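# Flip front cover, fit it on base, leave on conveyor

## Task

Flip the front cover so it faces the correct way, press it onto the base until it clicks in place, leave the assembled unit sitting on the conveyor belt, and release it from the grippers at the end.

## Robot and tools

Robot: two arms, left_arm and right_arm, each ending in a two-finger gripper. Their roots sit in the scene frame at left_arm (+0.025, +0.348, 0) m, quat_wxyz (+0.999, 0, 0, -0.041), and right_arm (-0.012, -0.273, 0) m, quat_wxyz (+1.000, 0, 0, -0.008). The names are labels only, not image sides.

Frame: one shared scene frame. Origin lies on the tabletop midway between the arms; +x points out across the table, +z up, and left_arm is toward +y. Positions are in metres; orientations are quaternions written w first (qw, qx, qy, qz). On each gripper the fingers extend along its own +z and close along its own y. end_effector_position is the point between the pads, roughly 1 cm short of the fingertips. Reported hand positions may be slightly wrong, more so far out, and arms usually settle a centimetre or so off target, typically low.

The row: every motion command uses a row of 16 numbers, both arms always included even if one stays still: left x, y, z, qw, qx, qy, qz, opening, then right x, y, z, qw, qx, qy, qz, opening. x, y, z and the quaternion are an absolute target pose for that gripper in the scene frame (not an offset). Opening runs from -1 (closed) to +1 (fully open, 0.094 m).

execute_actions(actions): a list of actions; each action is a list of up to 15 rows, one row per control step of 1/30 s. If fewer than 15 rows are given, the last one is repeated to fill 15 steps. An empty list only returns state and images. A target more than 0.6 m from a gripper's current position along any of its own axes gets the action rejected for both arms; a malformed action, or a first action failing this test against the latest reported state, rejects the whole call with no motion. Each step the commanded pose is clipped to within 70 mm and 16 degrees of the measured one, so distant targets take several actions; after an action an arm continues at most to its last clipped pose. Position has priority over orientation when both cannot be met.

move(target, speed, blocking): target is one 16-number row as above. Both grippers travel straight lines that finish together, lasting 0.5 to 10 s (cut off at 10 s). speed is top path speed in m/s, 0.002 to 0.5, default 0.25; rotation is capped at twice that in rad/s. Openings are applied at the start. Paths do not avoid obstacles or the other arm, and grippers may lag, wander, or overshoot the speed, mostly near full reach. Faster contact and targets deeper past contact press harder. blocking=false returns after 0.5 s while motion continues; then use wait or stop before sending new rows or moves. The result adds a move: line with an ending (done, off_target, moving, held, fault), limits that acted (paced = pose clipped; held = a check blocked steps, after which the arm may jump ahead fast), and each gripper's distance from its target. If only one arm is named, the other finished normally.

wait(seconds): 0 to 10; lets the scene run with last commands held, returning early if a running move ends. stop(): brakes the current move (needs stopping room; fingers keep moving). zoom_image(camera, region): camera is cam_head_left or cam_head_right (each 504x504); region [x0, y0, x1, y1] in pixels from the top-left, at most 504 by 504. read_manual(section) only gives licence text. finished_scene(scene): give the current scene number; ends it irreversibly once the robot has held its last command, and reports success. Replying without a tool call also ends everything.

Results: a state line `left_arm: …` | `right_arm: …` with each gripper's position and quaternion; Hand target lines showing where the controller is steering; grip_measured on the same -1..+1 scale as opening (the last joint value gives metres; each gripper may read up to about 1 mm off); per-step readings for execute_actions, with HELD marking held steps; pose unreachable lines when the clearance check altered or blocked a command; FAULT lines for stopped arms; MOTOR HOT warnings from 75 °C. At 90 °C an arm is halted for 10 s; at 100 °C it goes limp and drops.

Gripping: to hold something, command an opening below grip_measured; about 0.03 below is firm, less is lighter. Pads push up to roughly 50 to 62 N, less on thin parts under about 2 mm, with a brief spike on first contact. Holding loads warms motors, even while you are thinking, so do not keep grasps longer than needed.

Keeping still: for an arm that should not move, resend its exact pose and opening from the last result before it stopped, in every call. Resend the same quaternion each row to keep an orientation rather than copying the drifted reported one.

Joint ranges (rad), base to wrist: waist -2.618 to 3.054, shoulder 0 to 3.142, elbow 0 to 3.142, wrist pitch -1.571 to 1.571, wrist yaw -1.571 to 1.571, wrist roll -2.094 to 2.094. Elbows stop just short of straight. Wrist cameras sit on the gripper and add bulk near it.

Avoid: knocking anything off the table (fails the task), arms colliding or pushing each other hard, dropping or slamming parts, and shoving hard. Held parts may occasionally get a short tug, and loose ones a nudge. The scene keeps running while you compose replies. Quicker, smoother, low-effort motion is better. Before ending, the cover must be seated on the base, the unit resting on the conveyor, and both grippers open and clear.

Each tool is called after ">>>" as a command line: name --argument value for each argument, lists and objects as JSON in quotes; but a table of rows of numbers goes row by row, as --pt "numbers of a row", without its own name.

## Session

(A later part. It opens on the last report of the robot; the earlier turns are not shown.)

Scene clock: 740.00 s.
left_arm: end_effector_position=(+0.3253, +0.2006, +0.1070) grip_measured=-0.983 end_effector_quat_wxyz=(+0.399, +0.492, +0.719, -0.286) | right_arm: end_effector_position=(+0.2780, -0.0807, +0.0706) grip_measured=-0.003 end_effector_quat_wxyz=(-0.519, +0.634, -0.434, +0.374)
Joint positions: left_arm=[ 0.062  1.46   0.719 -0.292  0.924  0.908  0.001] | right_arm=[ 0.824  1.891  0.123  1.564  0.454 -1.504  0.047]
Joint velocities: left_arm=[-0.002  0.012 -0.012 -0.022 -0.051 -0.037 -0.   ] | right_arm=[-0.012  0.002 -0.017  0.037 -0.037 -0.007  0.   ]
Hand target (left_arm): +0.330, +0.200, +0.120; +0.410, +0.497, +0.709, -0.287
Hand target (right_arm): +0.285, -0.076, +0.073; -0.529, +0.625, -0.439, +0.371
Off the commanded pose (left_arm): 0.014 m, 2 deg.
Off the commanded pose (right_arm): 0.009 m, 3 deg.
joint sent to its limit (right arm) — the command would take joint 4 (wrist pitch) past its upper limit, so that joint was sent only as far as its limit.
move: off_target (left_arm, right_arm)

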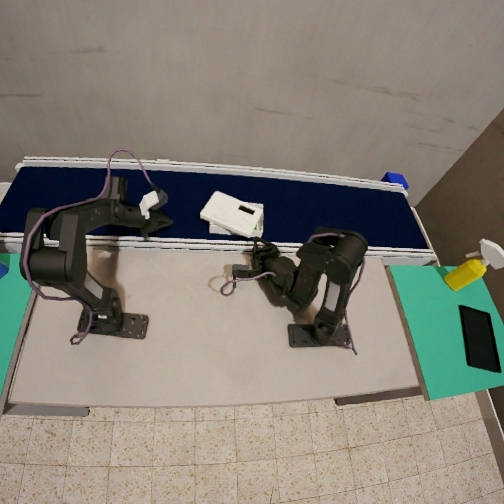

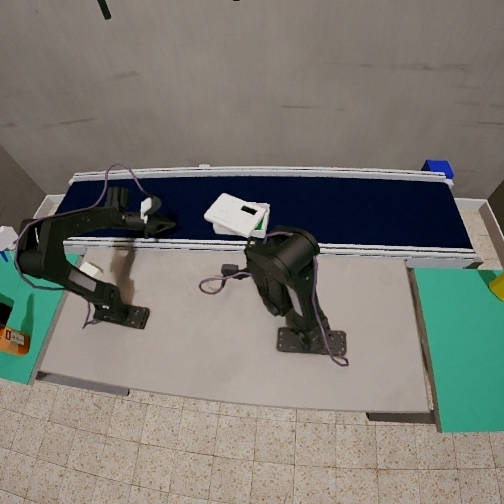

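>>> move --target '[0.33,0.2,0.12,0.41,0.497,0.709,-0.287,-1, 0.337,-0.049,0.077,0.538,-0.619,0.433,-0.376,0]' --speed 0.04

>>> move --target '[0.33,0.2,0.12,0.41,0.497,0.709,-0.287,-1, 0.337,-0.049,0.085,0.538,-0.619,0.433,-0.376,-0.75]' --speed 0.04

>>> move --target '[0.33,0.2,0.12,0.41,0.497,0.709,-0.287,-1, 0.337,-0.06,0.17,0.538,-0.619,0.433,-0.376,-0.75]' --speed 0.08

>>> zoom_image --camera "cam_head_left" --region '[170,150,320,290]'

Scene clock: 751.37 s.
left_arm: end_effector_position=(+0.3253, +0.2006, +0.1070) grip_measured=-0.983 end_effector_quat_wxyz=(+0.399, +0.492, +0.719, -0.286) | right_arm: end_effector_position=(+0.3307, -0.0522, +0.0818) grip_measured=-0.003 end_effector_quat_wxyz=(-0.543, +0.615, -0.431, +0.377)
Joint positions: left_arm=[ 0.062  1.46   0.719 -0.292  0.924  0.908  0.001] | right_arm=[ 0.746  1.97   0.344  1.489  0.375 -1.516  0.047]
Joint velocities: left_arm=[ 0.012  0.012  0.012 -0.051 -0.022 -0.022  0.   ] | right_arm=[ 0.007 -0.007  0.002  0.022 -0.022 -0.022  0.   ]
Hand target (left_arm): +0.330, +0.200, +0.120; +0.410, +0.497, +0.709, -0.287
Hand target (right_arm): +0.337, -0.050, +0.076; -0.538, +0.619, -0.433, +0.375
Off the commanded pose (left_arm): 0.014 m, 2 deg.
Off the commanded pose (right_arm): 0.009 m, 1 deg.
move: off_target (left_arm)

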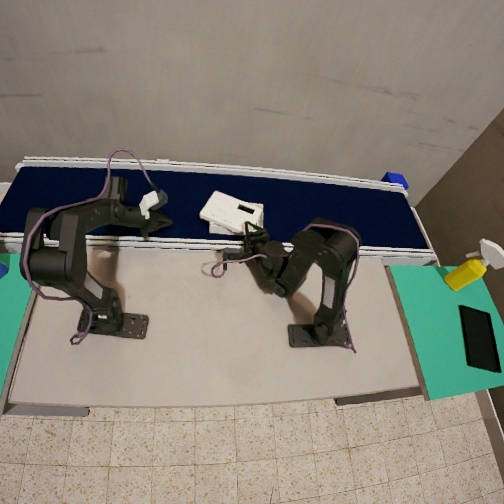

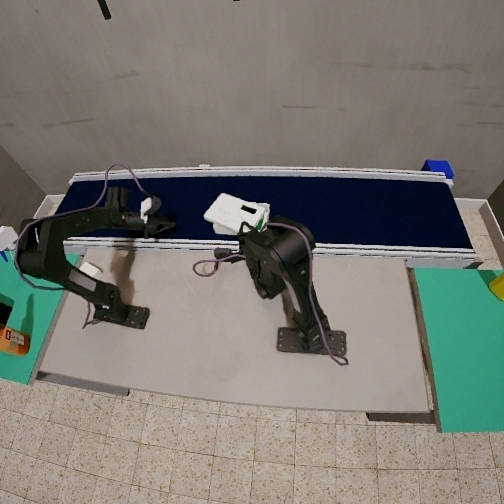

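Scene clock: 752.07 s.
left_arm: end_effector_position=(+0.3253, +0.2006, +0.1070) grip_measured=-0.983 end_effector_quat_wxyz=(+0.399, +0.492, +0.719, -0.286) | right_arm: end_effector_position=(+0.3309, -0.0524, +0.0827) grip_measured=-0.638 end_effector_quat_wxyz=(-0.543, +0.613, -0.430, +0.378)
Joint positions: left_arm=[ 0.062  1.46   0.719 -0.292  0.924  0.908  0.001] | right_arm=[ 0.746  1.97   0.344  1.493  0.377 -1.518  0.017]
Joint velocities: left_arm=[-0.017  0.002 -0.012 -0.051 -0.022 -0.022 -0.   ] | right_arm=[ 0.027  0.007 -0.012 -0.066  0.139 -0.037  0.   ]
Hand target (left_arm): +0.330, +0.200, +0.120; +0.410, +0.497, +0.709, -0.287
Hand target (right_arm): +0.337, -0.049, +0.085; -0.539, +0.617, -0.432, +0.376
Off the commanded pose (left_arm): 0.014 m, 2 deg.
Off the commanded pose (right_arm): 0.007 m, 1 deg.
move: off_target (left_arm)

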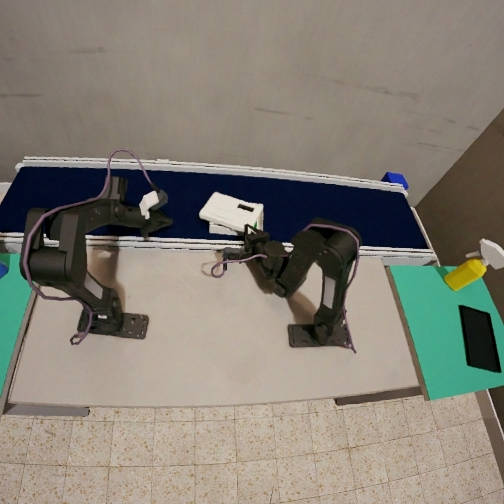

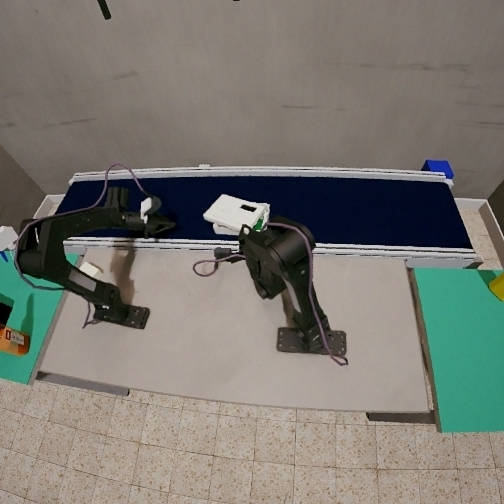

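Scene clock: 753.80 s.
left_arm: end_effector_position=(+0.3253, +0.2006, +0.1070) grip_measured=-0.983 end_effector_quat_wxyz=(+0.399, +0.492, +0.719, -0.286) | right_arm: end_effector_position=(+0.3306, -0.0620, +0.1415) grip_measured=-0.638 end_effector_quat_wxyz=(-0.511, +0.643, -0.436, +0.369)
Joint positions: left_arm=[ 0.062  1.46   0.719 -0.292  0.924  0.908  0.001] | right_arm=[ 0.713  1.488  0.405  0.863  0.341 -1.526  0.017]
Joint velocities: left_arm=[ 0.012 -0.012 -0.002  0.081  0.007  0.022 -0.   ] | right_arm=[-0.012 -0.002  0.007 -0.081 -0.051 -0.007  0.   ]
Hand target (left_arm): +0.330, +0.200, +0.120; +0.410, +0.497, +0.709, -0.287
Hand target (right_arm): +0.337, -0.060, +0.168; -0.538, +0.619, -0.433, +0.376
Off the commanded pose (left_arm): 0.014 m, 2 deg.
Off the commanded pose (right_arm): 0.029 m, 4 deg.
move: off_target (left_arm, right_arm)

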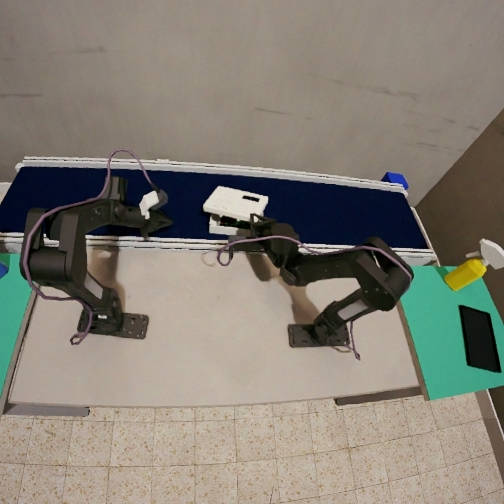

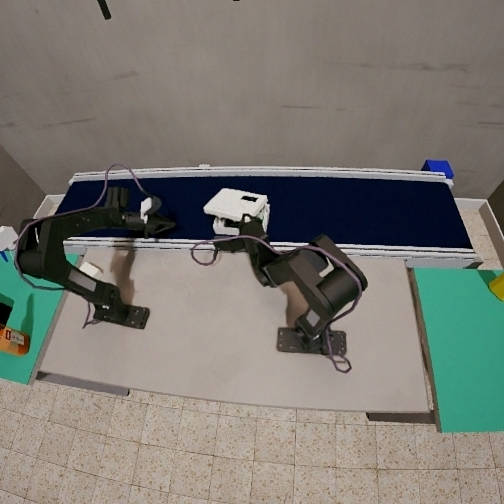

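Region (170, 150, 320, 290) of cam_head_left's 504x504 image, scaled by 3.360, with more detail than that image has; it fills the top 470 rows of this view, and the rest is white.

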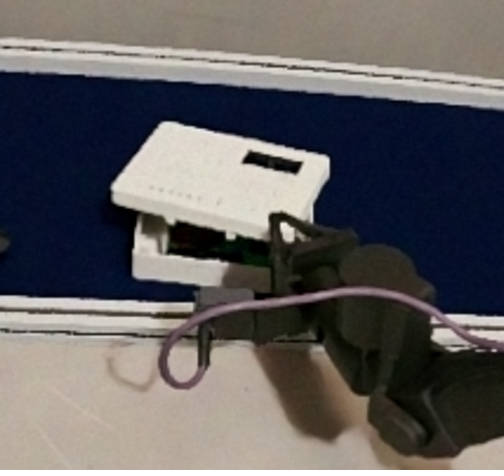

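>>> move --target '[0.35,0.1,0.13,0,0.73,0.68,0,-0.3, 0.36,-0.32,0.2,0.5,-0.5,0.5,-0.5,-0.75]' --speed 0.2

>>> move --target '[0.352,0.005,0.09,0.05,0.73,0.68,-0.05,-0.3, 0.36,-0.32,0.2,0.5,-0.5,0.5,-0.5,-0.75]' --speed 0.1

>>> zoom_image --camera "cam_head_left" --region '[180,160,300,260]'

>>> zoom_image --camera "cam_head_right" --region '[180,160,300,260]'

Scene clock: 764.57 s.
left_arm: end_effector_position=(+0.3507, +0.1002, +0.1293) grip_measured=-0.302 end_effector_quat_wxyz=(+0.005, +0.734, +0.679, -0.002) | right_arm: end_effector_position=(+0.3523, -0.3155, +0.1850) grip_measured=-0.638 end_effector_quat_wxyz=(+0.490, -0.511, +0.511, -0.487)
Joint positions: left_arm=[-0.568  2.116  2.009 -1.455  0.006  0.997  0.033] | right_arm=[-0.215  1.254  0.258  0.949 -0.233 -1.58   0.017]
Joint velocities: left_arm=[-0.012  0.007 -0.017 -0.037 -0.022  0.037 -0.   ] | right_arm=[-0.002  0.007  0.002  0.037  0.037 -0.037  0.   ]
Hand target (left_arm): +0.351, +0.100, +0.128; -0.002, +0.733, +0.680, -0.000
Hand target (right_arm): +0.358, -0.318, +0.200; +0.503, -0.499, +0.501, -0.498
Off the commanded pose (left_arm): 0.001 m, 1 deg.
Off the commanded pose (right_arm): 0.017 m, 3 deg.
move: off_target (right_arm)

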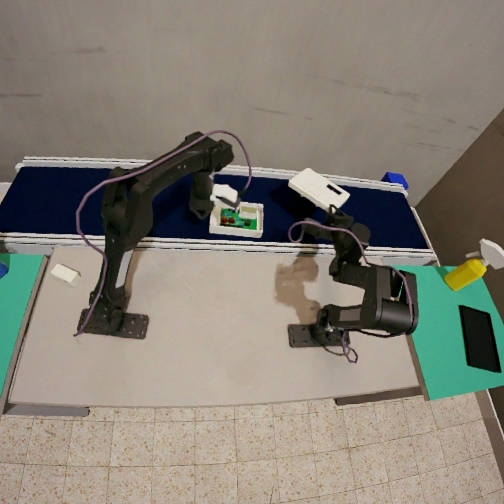

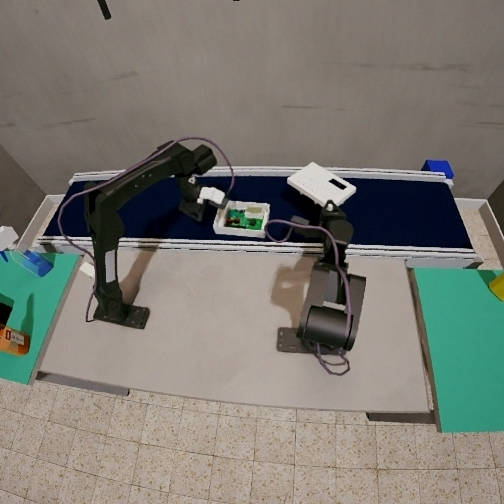

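Scene clock: 766.10 s.
left_arm: end_effector_position=(+0.3503, +0.0140, +0.0891) grip_measured=-0.302 end_effector_quat_wxyz=(+0.042, +0.733, +0.678, -0.040) | right_arm: end_effector_position=(+0.3521, -0.3165, +0.1846) grip_measured=-0.638 end_effector_quat_wxyz=(+0.489, -0.512, +0.512, -0.487)
Joint positions: left_arm=[-0.686  2.295  2.133 -1.33   0.085  0.877  0.033] | right_arm=[-0.22   1.254  0.258  0.947 -0.236 -1.581  0.017]
Joint velocities: left_arm=[-0.007 -0.012 -0.007 -0.051 -0.051  0.022 -0.   ] | right_arm=[-0.002 -0.002 -0.017 -0.051 -0.022 -0.037 -0.   ]
Hand target (left_arm): +0.352, +0.005, +0.089; +0.051, +0.730, +0.680, -0.049
Hand target (right_arm): +0.359, -0.320, +0.200; +0.500, -0.500, +0.500, -0.500
Off the commanded pose (left_arm): 0.009 m, 2 deg.
Off the commanded pose (right_arm): 0.018 m, 3 deg.
move: off_target (right_arm)

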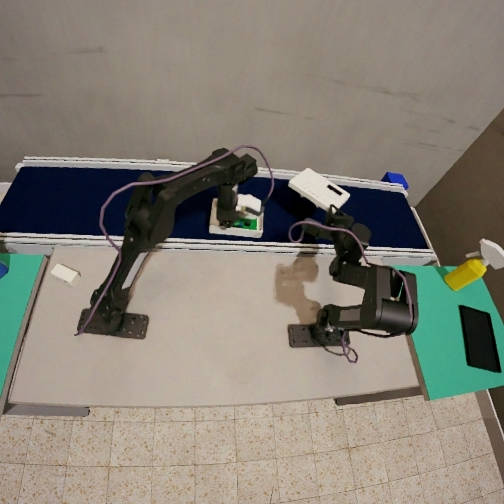

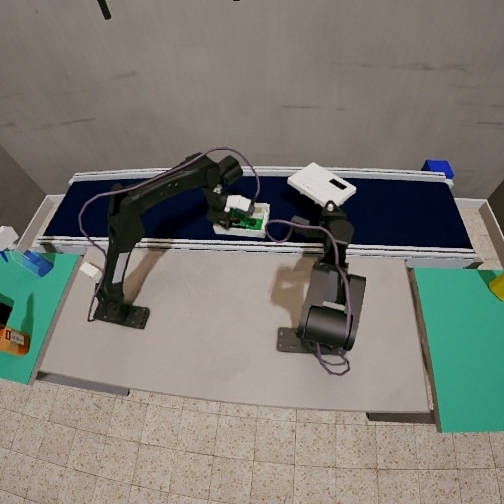

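Region (180, 160, 300, 260) of cam_head_left's 504x504 image, scaled by 4.200, with more detail than that image has.

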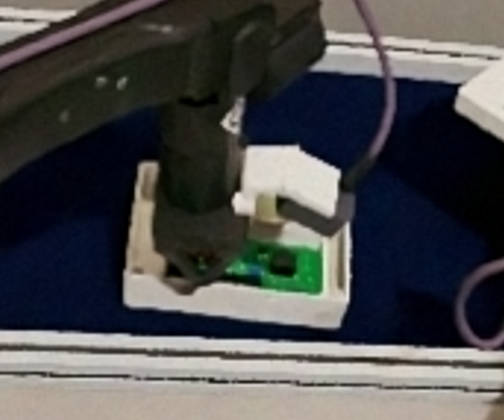

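Region (180, 160, 300, 260) of cam_head_right's 504x504 image, scaled by 4.200, with more detail than that image has.

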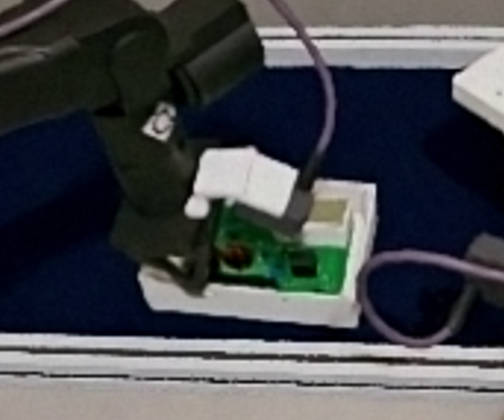

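>>> move --target '[0.347,-0.022,0.082,0.1,0.725,0.675,-0.1,-0.4, 0.36,-0.32,0.2,0.5,-0.5,0.5,-0.5,-0.75]' --speed 0.06

>>> move --target '[0.345,-0.022,0.04,0.1,0.725,0.675,-0.1,-0.4, 0.36,-0.32,0.2,0.5,-0.5,0.5,-0.5,-0.75]' --speed 0.03

>>> move --target '[0.345,-0.022,0.045,0.1,0.725,0.675,-0.1,-1, 0.36,-0.32,0.2,0.5,-0.5,0.5,-0.5,-0.75]' --speed 0.03

>>> zoom_image --camera "cam_head_right" --region '[180,160,300,260]'

Scene clock: 775.10 s.
left_arm: end_effector_position=(+0.3526, -0.0176, +0.0730) grip_measured=-0.398 end_effector_quat_wxyz=(+0.090, +0.726, +0.676, -0.089) | right_arm: end_effector_position=(+0.3521, -0.3164, +0.1846) grip_measured=-0.638 end_effector_quat_wxyz=(+0.489, -0.512, +0.511, -0.488)
Joint positions: left_arm=[-0.693  2.295  2.048 -1.15   0.186  0.851  0.028] | right_arm=[-0.22   1.254  0.258  0.947 -0.237 -1.582  0.017]
Joint velocities: left_arm=[-0.002  0.002 -0.007  0.022  0.037 -0.007 -0.001] | right_arm=[-0.017  0.007  0.027  0.007  0.022 -0.051 -0.001]
Hand target (left_arm): +0.347, -0.022, +0.082; +0.100, +0.725, +0.675, -0.099
Hand target (right_arm): +0.359, -0.320, +0.200; +0.500, -0.501, +0.500, -0.500
Off the commanded pose (left_arm): 0.011 m, 2 deg.
Off the commanded pose (right_arm): 0.018 m, 3 deg.
move: off_target (left_arm, right_arm)

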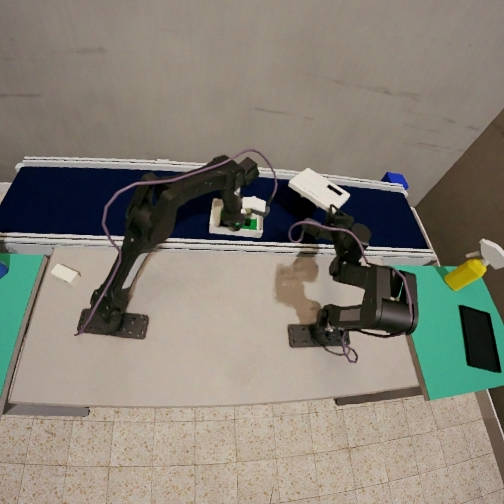

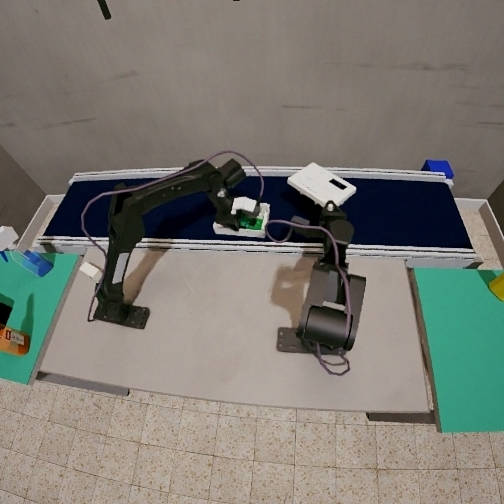

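Scene clock: 776.47 s.
left_arm: end_effector_position=(+0.3525, -0.0181, +0.0457) grip_measured=-0.399 end_effector_quat_wxyz=(+0.102, +0.725, +0.675, -0.090) | right_arm: end_effector_position=(+0.3521, -0.3164, +0.1844) grip_measured=-0.638 end_effector_quat_wxyz=(+0.488, -0.513, +0.511, -0.488)
Joint positions: left_arm=[-0.693  2.277  1.905 -0.999  0.188  0.848  0.028] | right_arm=[-0.22   1.254  0.258  0.947 -0.237 -1.583  0.017]
Joint velocities: left_arm=[-0.007 -0.007 -0.002  0.022 -0.051 -0.066 -0.001] | right_arm=[-0.012 -0.012 -0.007  0.007  0.007  0.037  0.   ]
Hand target (left_arm): +0.345, -0.022, +0.040; +0.099, +0.725, +0.675, -0.100
Hand target (right_arm): +0.359, -0.320, +0.200; +0.500, -0.501, +0.500, -0.500
Off the commanded pose (left_arm): 0.010 m, 1 deg.
Off the commanded pose (right_arm): 0.018 m, 3 deg.
move: off_target (right_arm)

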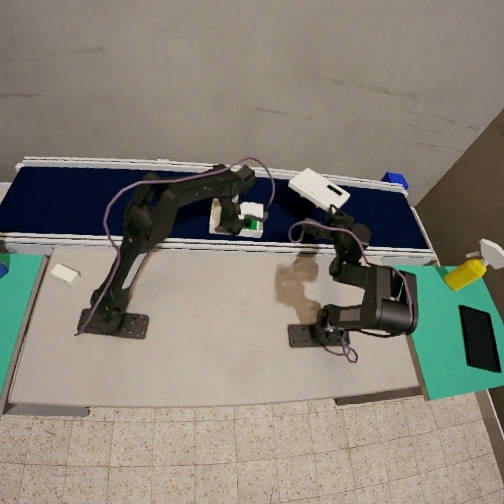

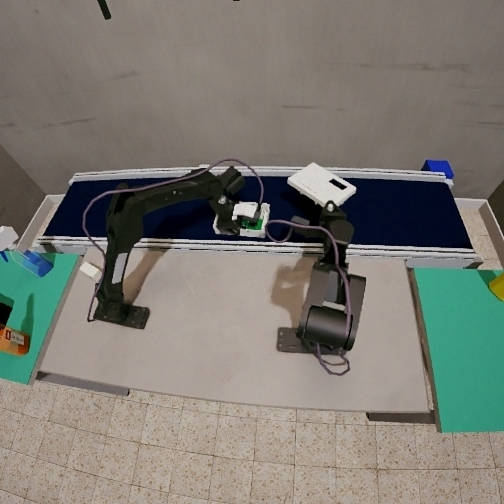

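Scene clock: 777.50 s.
left_arm: end_effector_position=(+0.3532, -0.0189, +0.0459) grip_measured=-0.956 end_effector_quat_wxyz=(+0.104, +0.724, +0.676, -0.090) | right_arm: end_effector_position=(+0.3521, -0.3164, +0.1844) grip_measured=-0.638 end_effector_quat_wxyz=(+0.488, -0.513, +0.511, -0.488)
Joint positions: left_arm=[-0.693  2.277  1.905 -0.995  0.189  0.845  0.002] | right_arm=[-0.22   1.254  0.258  0.947 -0.237 -1.584  0.017]
Joint velocities: left_arm=[-0.012  0.002 -0.007 -0.037 -0.051  0.037  0.001] | right_arm=[ 0.007 -0.002  0.037  0.037  0.066  0.051 -0.   ]
Hand target (left_arm): +0.345, -0.022, +0.045; +0.100, +0.725, +0.675, -0.100
Hand target (right_arm): +0.359, -0.320, +0.200; +0.500, -0.501, +0.500, -0.500
Off the commanded pose (left_arm): 0.009 m, 1 deg.
Off the commanded pose (right_arm): 0.018 m, 3 deg.
move: off_target (right_arm)

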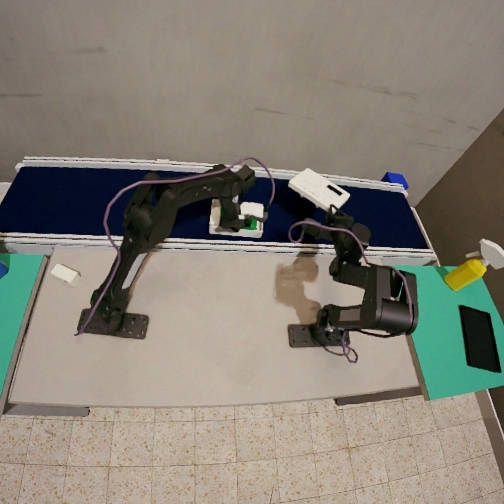

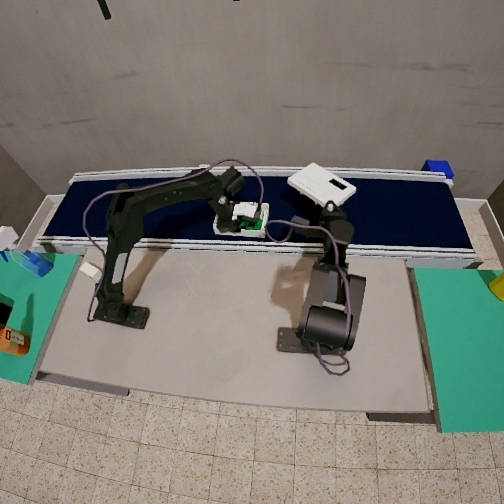

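Region (180, 160, 300, 260) of cam_head_right's 504x504 image, scaled by 4.200, with more detail than that image has.

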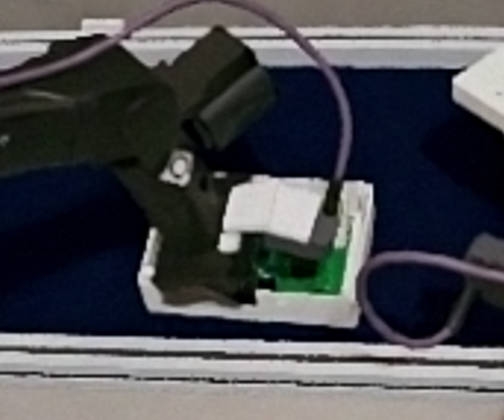

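>>> move --target '[0.34,-0.01,0.11,0.1,0.725,0.675,-0.1,-1, 0.36,-0.32,0.2,0.5,-0.5,0.5,-0.5,-0.75]' --speed 0.05

>>> move --target '[0.262,0.065,0.10,0.041,0.713,0.681,-0.163,-1, 0.36,-0.32,0.2,0.5,-0.5,0.5,-0.5,-0.75]' --speed 0.07

>>> zoom_image --camera "cam_head_right" --region '[150,170,290,290]'

Scene clock: 785.47 s.
left_arm: end_effector_position=(+0.3357, -0.0022, +0.0841) grip_measured=-0.956 end_effector_quat_wxyz=(+0.066, +0.724, +0.680, -0.093) | right_arm: end_effector_position=(+0.3521, -0.3164, +0.1845) grip_measured=-0.638 end_effector_quat_wxyz=(+0.488, -0.513, +0.510, -0.488)
Joint positions: left_arm=[-0.693  2.24   2.007 -1.211  0.191  0.845  0.002] | right_arm=[-0.22   1.254  0.258  0.947 -0.237 -1.585  0.017]
Joint velocities: left_arm=[ 0.002  0.002  0.002 -0.081 -0.051 -0.051  0.   ] | right_arm=[-0.012 -0.002  0.002  0.007  0.095 -0.007  0.   ]
Hand target (left_arm): +0.340, -0.010, +0.110; +0.100, +0.725, +0.674, -0.100
Hand target (right_arm): +0.359, -0.320, +0.200; +0.500, -0.501, +0.500, -0.500
Off the commanded pose (left_arm): 0.027 m, 4 deg.
Off the commanded pose (right_arm): 0.018 m, 3 deg.
move: off_target (left_arm, right_arm)

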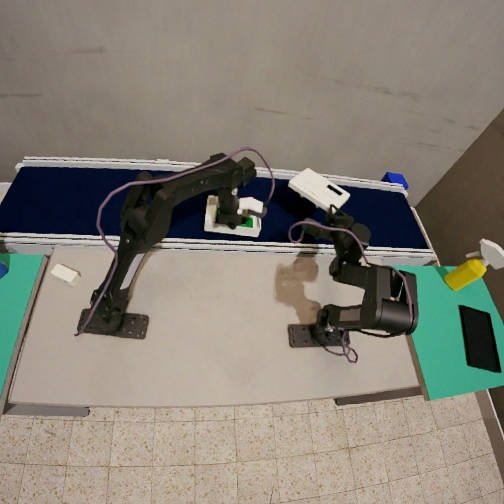

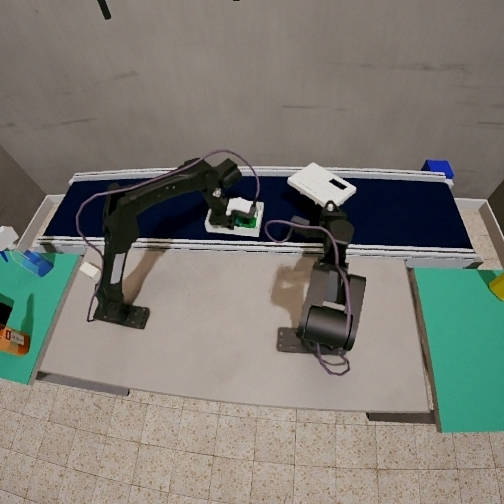

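Scene clock: 787.23 s.
left_arm: end_effector_position=(+0.2619, +0.0666, +0.0903) grip_measured=-0.956 end_effector_quat_wxyz=(+0.021, +0.709, +0.688, -0.152) | right_arm: end_effector_position=(+0.3521, -0.3163, +0.1844) grip_measured=-0.638 end_effector_quat_wxyz=(+0.487, -0.514, +0.510, -0.488)
Joint positions: left_arm=[-0.645  1.916  1.53  -1.164  0.307  0.871  0.002] | right_arm=[-0.22   1.254  0.258  0.947 -0.237 -1.586  0.017]
Joint velocities: left_arm=[-0.017  0.007 -0.007 -0.007  0.022  0.051  0.   ] | right_arm=[ 0.002 -0.017  0.007  0.037  0.007  0.037 -0.001]
Hand target (left_arm): +0.262, +0.064, +0.101; +0.041, +0.713, +0.681, -0.163
Hand target (right_arm): +0.359, -0.320, +0.200; +0.500, -0.501, +0.500, -0.500
Off the commanded pose (left_arm): 0.010 m, 3 deg.
Off the commanded pose (right_arm): 0.018 m, 3 deg.
move: off_target (left_arm, right_arm)

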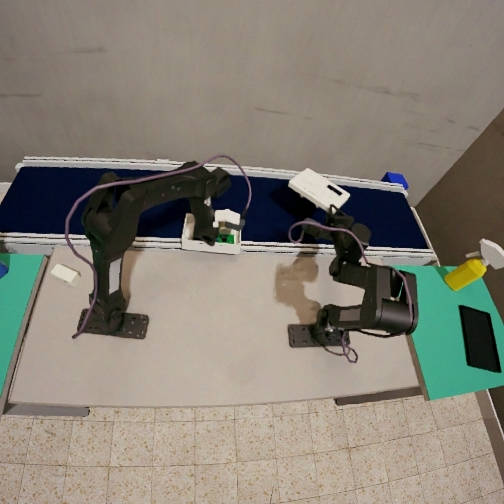

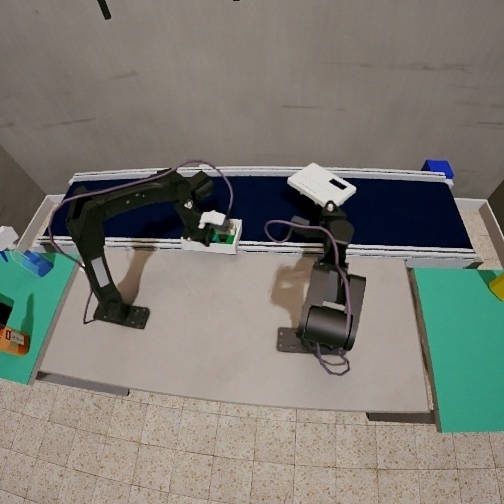

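Region (150, 170, 290, 290) of cam_head_right's 504x504 image, scaled by 3.600, with more detail than that image has; it fills the top 432 rows of this view, and the rest is white.

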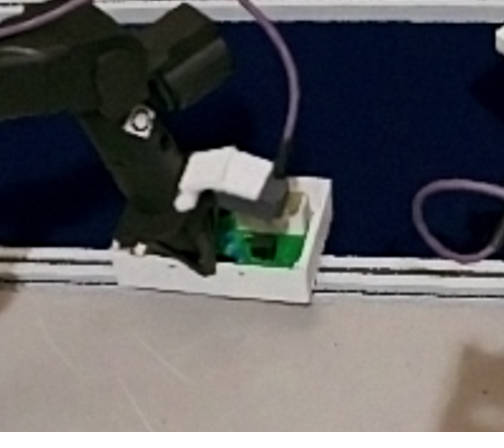

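>>> move --target '[0.266,0.065,0.066,0.041,0.713,0.681,-0.163,-1, 0.36,-0.32,0.2,0.5,-0.5,0.5,-0.5,-0.75]' --speed 0.03

>>> move --target '[0.266,0.065,0.072,0.041,0.713,0.681,-0.163,-0.6, 0.36,-0.32,0.2,0.5,-0.5,0.5,-0.5,-0.75]' --speed 0.03

>>> move --target '[0.275,0.08,0.13,0.041,0.713,0.681,-0.163,-0.6, 0.36,-0.32,0.2,0.5,-0.5,0.5,-0.5,-0.75]' --speed 0.08

>>> move --target '[0.27,0.32,0.15,0,0.5,0.86,0,-0.6, 0.36,-0.32,0.2,0.5,-0.5,0.5,-0.5,-0.75]'

>>> zoom_image --camera "cam_head_right" --region '[150,170,290,290]'

>>> zoom_image --camera "cam_head_left" --region '[150,170,290,290]'

Scene clock: 797.33 s.
left_arm: end_effector_position=(+0.2679, +0.0626, +0.0757) grip_measured=-0.956 end_effector_quat_wxyz=(+0.043, +0.712, +0.683, -0.157) | right_arm: end_effector_position=(+0.3521, -0.3163, +0.1844) grip_measured=-0.638 end_effector_quat_wxyz=(+0.487, -0.514, +0.510, -0.488)
Joint positions: left_arm=[-0.636  1.916  1.467 -1.061  0.321  0.883  0.002] | right_arm=[-0.22   1.254  0.258  0.947 -0.237 -1.587  0.017]
Joint velocities: left_arm=[-0.002 -0.017  0.002  0.037 -0.037 -0.066  0.   ] | right_arm=[-0.012 -0.002  0.002  0.037 -0.022 -0.037 -0.   ]
Hand target (left_arm): +0.266, +0.065, +0.066; +0.041, +0.713, +0.681, -0.163
Hand target (right_arm): +0.359, -0.320, +0.200; +0.500, -0.501, +0.500, -0.500
Off the commanded pose (left_arm): 0.010 m, 1 deg.
Off the commanded pose (right_arm): 0.018 m, 3 deg.
move: off_target (right_arm)

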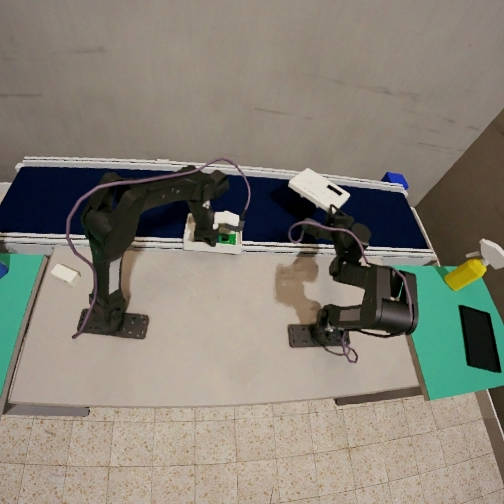

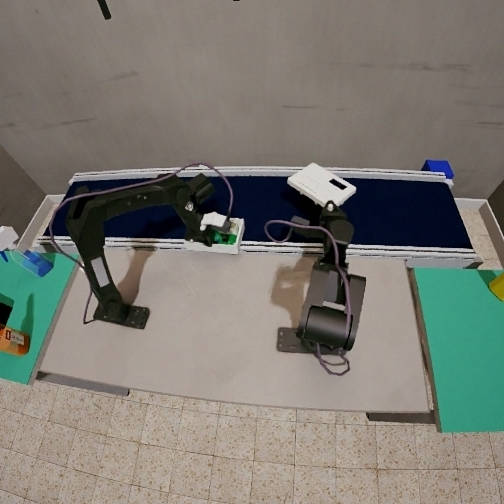

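Scene clock: 798.37 s.
left_arm: end_effector_position=(+0.2698, +0.0621, +0.0756) grip_measured=-0.601 end_effector_quat_wxyz=(+0.046, +0.712, +0.683, -0.154) | right_arm: end_effector_position=(+0.3521, -0.3163, +0.1843) grip_measured=-0.638 end_effector_quat_wxyz=(+0.487, -0.514, +0.510, -0.488)
Joint positions: left_arm=[-0.635  1.916  1.467 -1.054  0.317  0.884  0.019] | right_arm=[-0.22   1.254  0.258  0.946 -0.237 -1.588  0.017]
Joint velocities: left_arm=[-0.022  0.012 -0.007  0.022  0.081 -0.022 -0.   ] | right_arm=[-0.012 -0.007  0.017 -0.037  0.022  0.022  0.   ]
Hand target (left_arm): +0.266, +0.065, +0.072; +0.041, +0.713, +0.681, -0.163
Hand target (right_arm): +0.359, -0.320, +0.200; +0.500, -0.501, +0.500, -0.500
Off the commanded pose (left_arm): 0.006 m, 1 deg.
Off the commanded pose (right_arm): 0.018 m, 3 deg.
move: off_target (right_arm)

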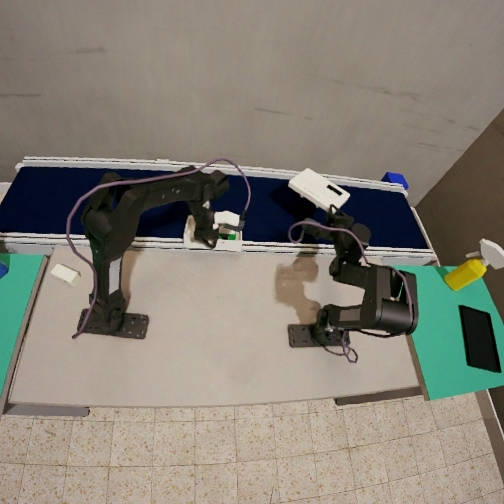

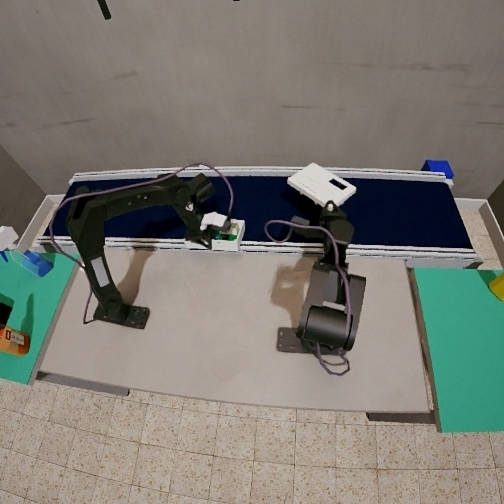

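Scene clock: 799.63 s.
left_arm: end_effector_position=(+0.2753, +0.0813, +0.1177) grip_measured=-0.601 end_effector_quat_wxyz=(+0.029, +0.711, +0.686, -0.155) | right_arm: end_effector_position=(+0.3521, -0.3163, +0.1845) grip_measured=-0.638 end_effector_quat_wxyz=(+0.487, -0.514, +0.510, -0.489)
Joint positions: left_arm=[-0.586  1.901  1.616 -1.269  0.316  0.936  0.019] | right_arm=[-0.22   1.254  0.258  0.947 -0.237 -1.588  0.017]
Joint velocities: left_arm=[ 0.007 -0.007 -0.022 -0.007  0.037 -0.022 -0.001] | right_arm=[ 0.007 -0.007 -0.022 -0.022 -0.051  0.037 -0.   ]
Hand target (left_arm): +0.275, +0.080, +0.130; +0.041, +0.713, +0.681, -0.163
Hand target (right_arm): +0.359, -0.320, +0.200; +0.500, -0.501, +0.500, -0.500
Off the commanded pose (left_arm): 0.012 m, 2 deg.
Off the commanded pose (right_arm): 0.018 m, 3 deg.
move: off_target (left_arm, right_arm)

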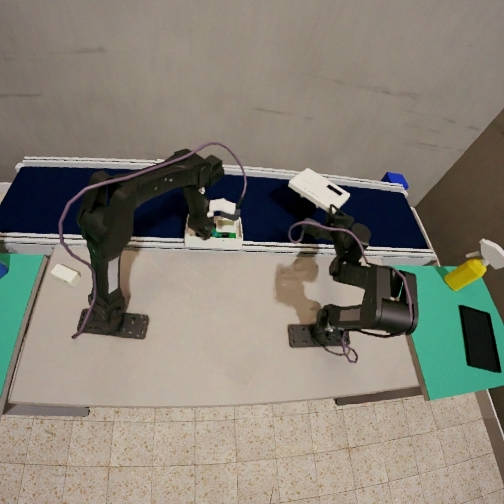

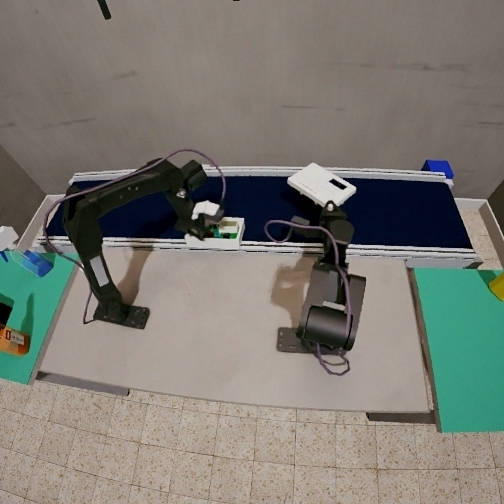

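Scene clock: 801.37 s.
left_arm: end_effector_position=(+0.2780, +0.3169, +0.1513) grip_measured=-0.601 end_effector_quat_wxyz=(+0.006, +0.499, +0.867, -0.003) | right_arm: end_effector_position=(+0.3521, -0.3163, +0.1844) grip_measured=-0.638 end_effector_quat_wxyz=(+0.487, -0.514, +0.510, -0.489)
Joint positions: left_arm=[-0.036  1.498  1.328 -1.392  0.011  0.926  0.019] | right_arm=[-0.22   1.254  0.258  0.947 -0.237 -1.588  0.017]
Joint velocities: left_arm=[-0.032 -0.007  0.002  0.022 -0.022 -0.007  0.001] | right_arm=[-0.012  0.002 -0.012 -0.007 -0.007 -0.007 -0.001]
Hand target (left_arm): +0.269, +0.320, +0.152; -0.001, +0.503, +0.864, -0.003
Hand target (right_arm): +0.359, -0.320, +0.200; +0.500, -0.501, +0.500, -0.500
Off the commanded pose (left_arm): 0.009 m, 1 deg.
Off the commanded pose (right_arm): 0.018 m, 3 deg.
move: off_target (right_arm)

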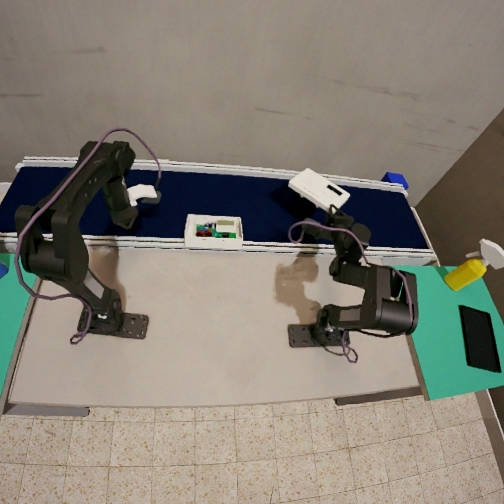

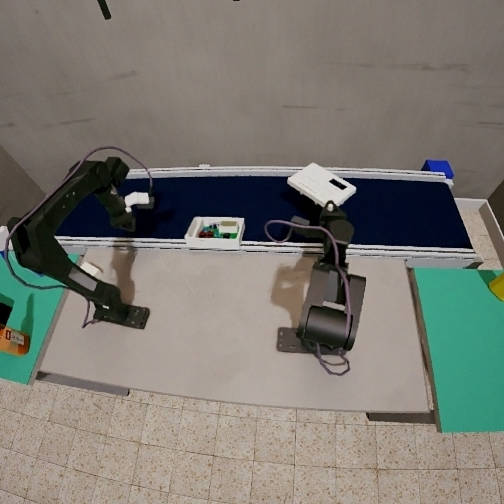

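Region (150, 170, 290, 290) of cam_head_right's 504x504 image, scaled by 3.600, with more detail than that image has; it fills the top 432 rows of this view, and the rest is white.

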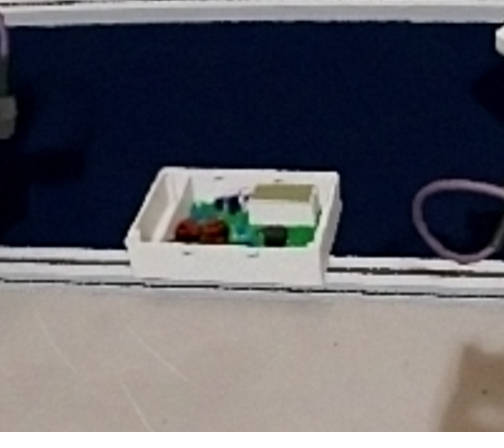

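Region (150, 170, 290, 290) of cam_head_left's 504x504 image, scaled by 3.600, with more detail than that image has; it fills the top 432 rows of this view, and the rest is white.

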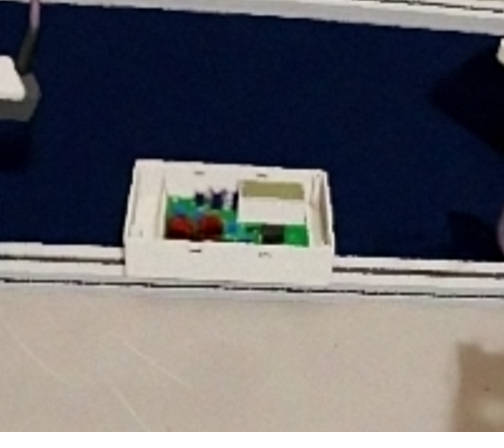

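>>> move --target '[0.27,0.32,0.15,0,0.5,0.86,0,-0.6, 0.305,-0.022,0.135,0.621,-0.678,0.338,-0.201,-0.75]' --speed 0.15

>>> zoom_image --camera "cam_head_right" --region '[150,170,290,290]'

>>> zoom_image --camera "cam_head_left" --region '[150,170,290,290]'

Scene clock: 814.47 s.
left_arm: end_effector_position=(+0.2780, +0.3178, +0.1513) grip_measured=-0.601 end_effector_quat_wxyz=(+0.005, +0.500, +0.866, -0.001) | right_arm: end_effector_position=(+0.2993, -0.0334, +0.1190) grip_measured=-0.638 end_effector_quat_wxyz=(-0.594, +0.696, -0.351, +0.199)
Joint positions: left_arm=[-0.036  1.498  1.328 -1.392  0.006  0.928  0.019] | right_arm=[ 0.569  1.544  0.321  1.001 -0.222 -1.477  0.017]
Joint velocities: left_arm=[-0.002 -0.012  0.002 -0.051  0.022  0.081  0.   ] | right_arm=[ 0.007 -0.007 -0.007 -0.066  0.037  0.007  0.   ]
Hand target (left_arm): +0.270, +0.320, +0.150; -0.000, +0.503, +0.865, -0.000
Hand target (right_arm): +0.306, -0.024, +0.136; -0.616, +0.682, -0.340, +0.200
Off the commanded pose (left_arm): 0.008 m, 1 deg.
Off the commanded pose (right_arm): 0.021 m, 4 deg.
move: off_target (right_arm)

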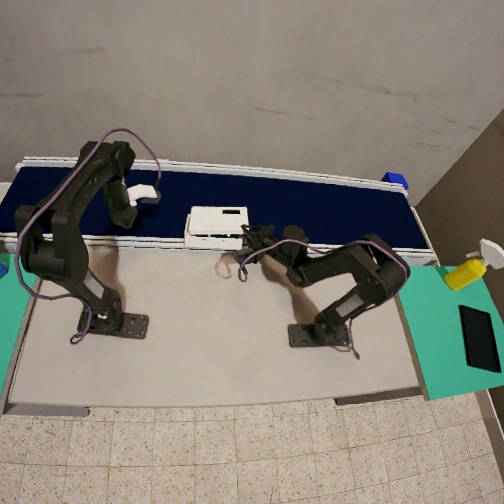

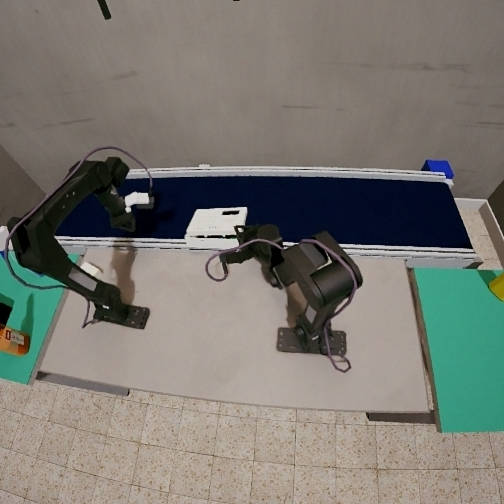

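Region (150, 170, 290, 290) of cam_head_right's 504x504 image, scaled by 3.600, with more detail than that image has; it fills the top 432 rows of this view, and the rest is white.

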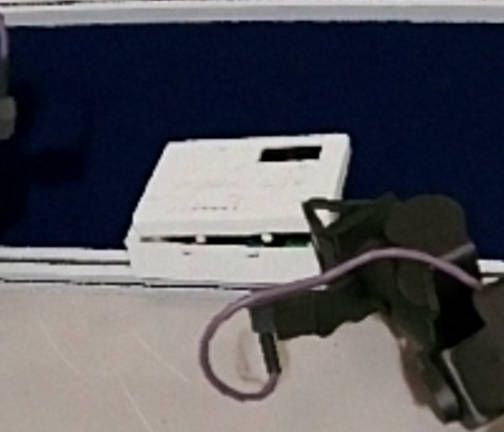

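Region (150, 170, 290, 290) of cam_head_left's 504x504 image, scaled by 3.600, with more detail than that image has; it fills the top 432 rows of this view, and the rest is white.

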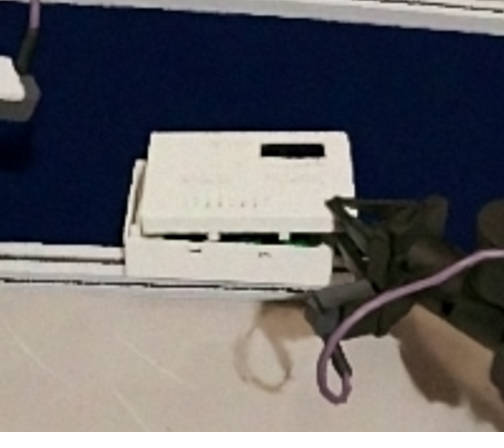

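>>> move --target '[0.27,0.32,0.15,0,0.5,0.86,0,-0.6, 0.309,-0.008,0.127,0.621,-0.678,0.338,-0.201,-0.75]' --speed 0.03

>>> zoom_image --camera "cam_head_right" --region '[165,190,275,270]'

>>> zoom_image --camera "cam_head_left" --region '[165,190,275,270]'

Scene clock: 822.07 s.
left_arm: end_effector_position=(+0.2780, +0.3178, +0.1513) grip_measured=-0.601 end_effector_quat_wxyz=(+0.005, +0.500, +0.866, -0.001) | right_arm: end_effector_position=(+0.3019, -0.0172, +0.1125) grip_measured=-0.638 end_effector_quat_wxyz=(-0.601, +0.693, -0.345, +0.197)
Joint positions: left_arm=[-0.036  1.498  1.328 -1.392  0.006  0.928  0.019] | right_arm=[ 0.614  1.644  0.349  1.09  -0.19  -1.465  0.017]
Joint velocities: left_arm=[-0.007  0.002  0.002  0.037 -0.037  0.007  0.001] | right_arm=[-0.002 -0.007 -0.012 -0.007  0.037  0.037  0.001]
Hand target (left_arm): +0.270, +0.320, +0.150; -0.000, +0.503, +0.865, -0.000
Hand target (right_arm): +0.308, -0.009, +0.127; -0.621, +0.679, -0.338, +0.201
Off the commanded pose (left_arm): 0.008 m, 1 deg.
Off the commanded pose (right_arm): 0.019 m, 3 deg.
move: off_target (right_arm)

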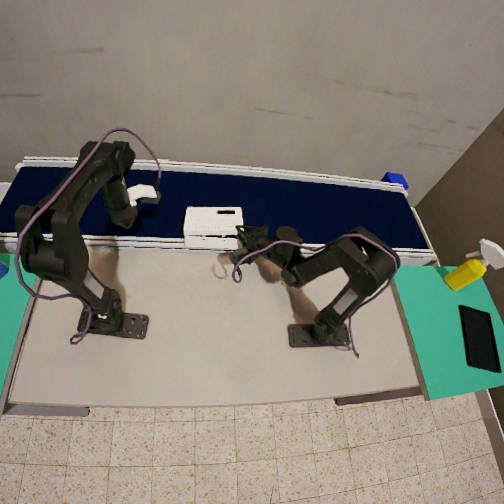

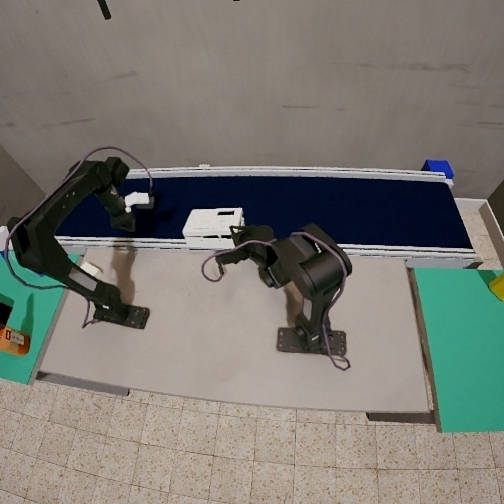

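Region (165, 190, 275, 270) of cam_head_right's 504x504 image, scaled by 4.582, with more detail than that image has; it fills the top 367 rows of this view, and the rest is white.

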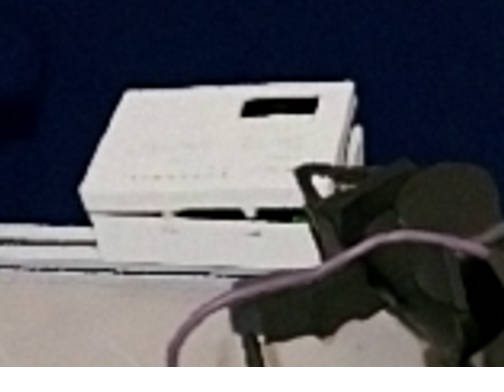

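Region (165, 190, 275, 270) of cam_head_left's 504x504 image, scaled by 4.582, with more detail than that image has; it fills the top 367 rows of this view, and the rest is white.

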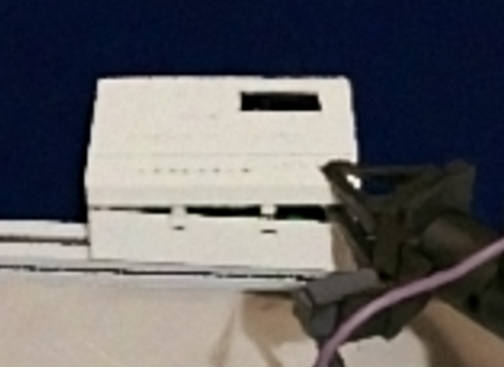

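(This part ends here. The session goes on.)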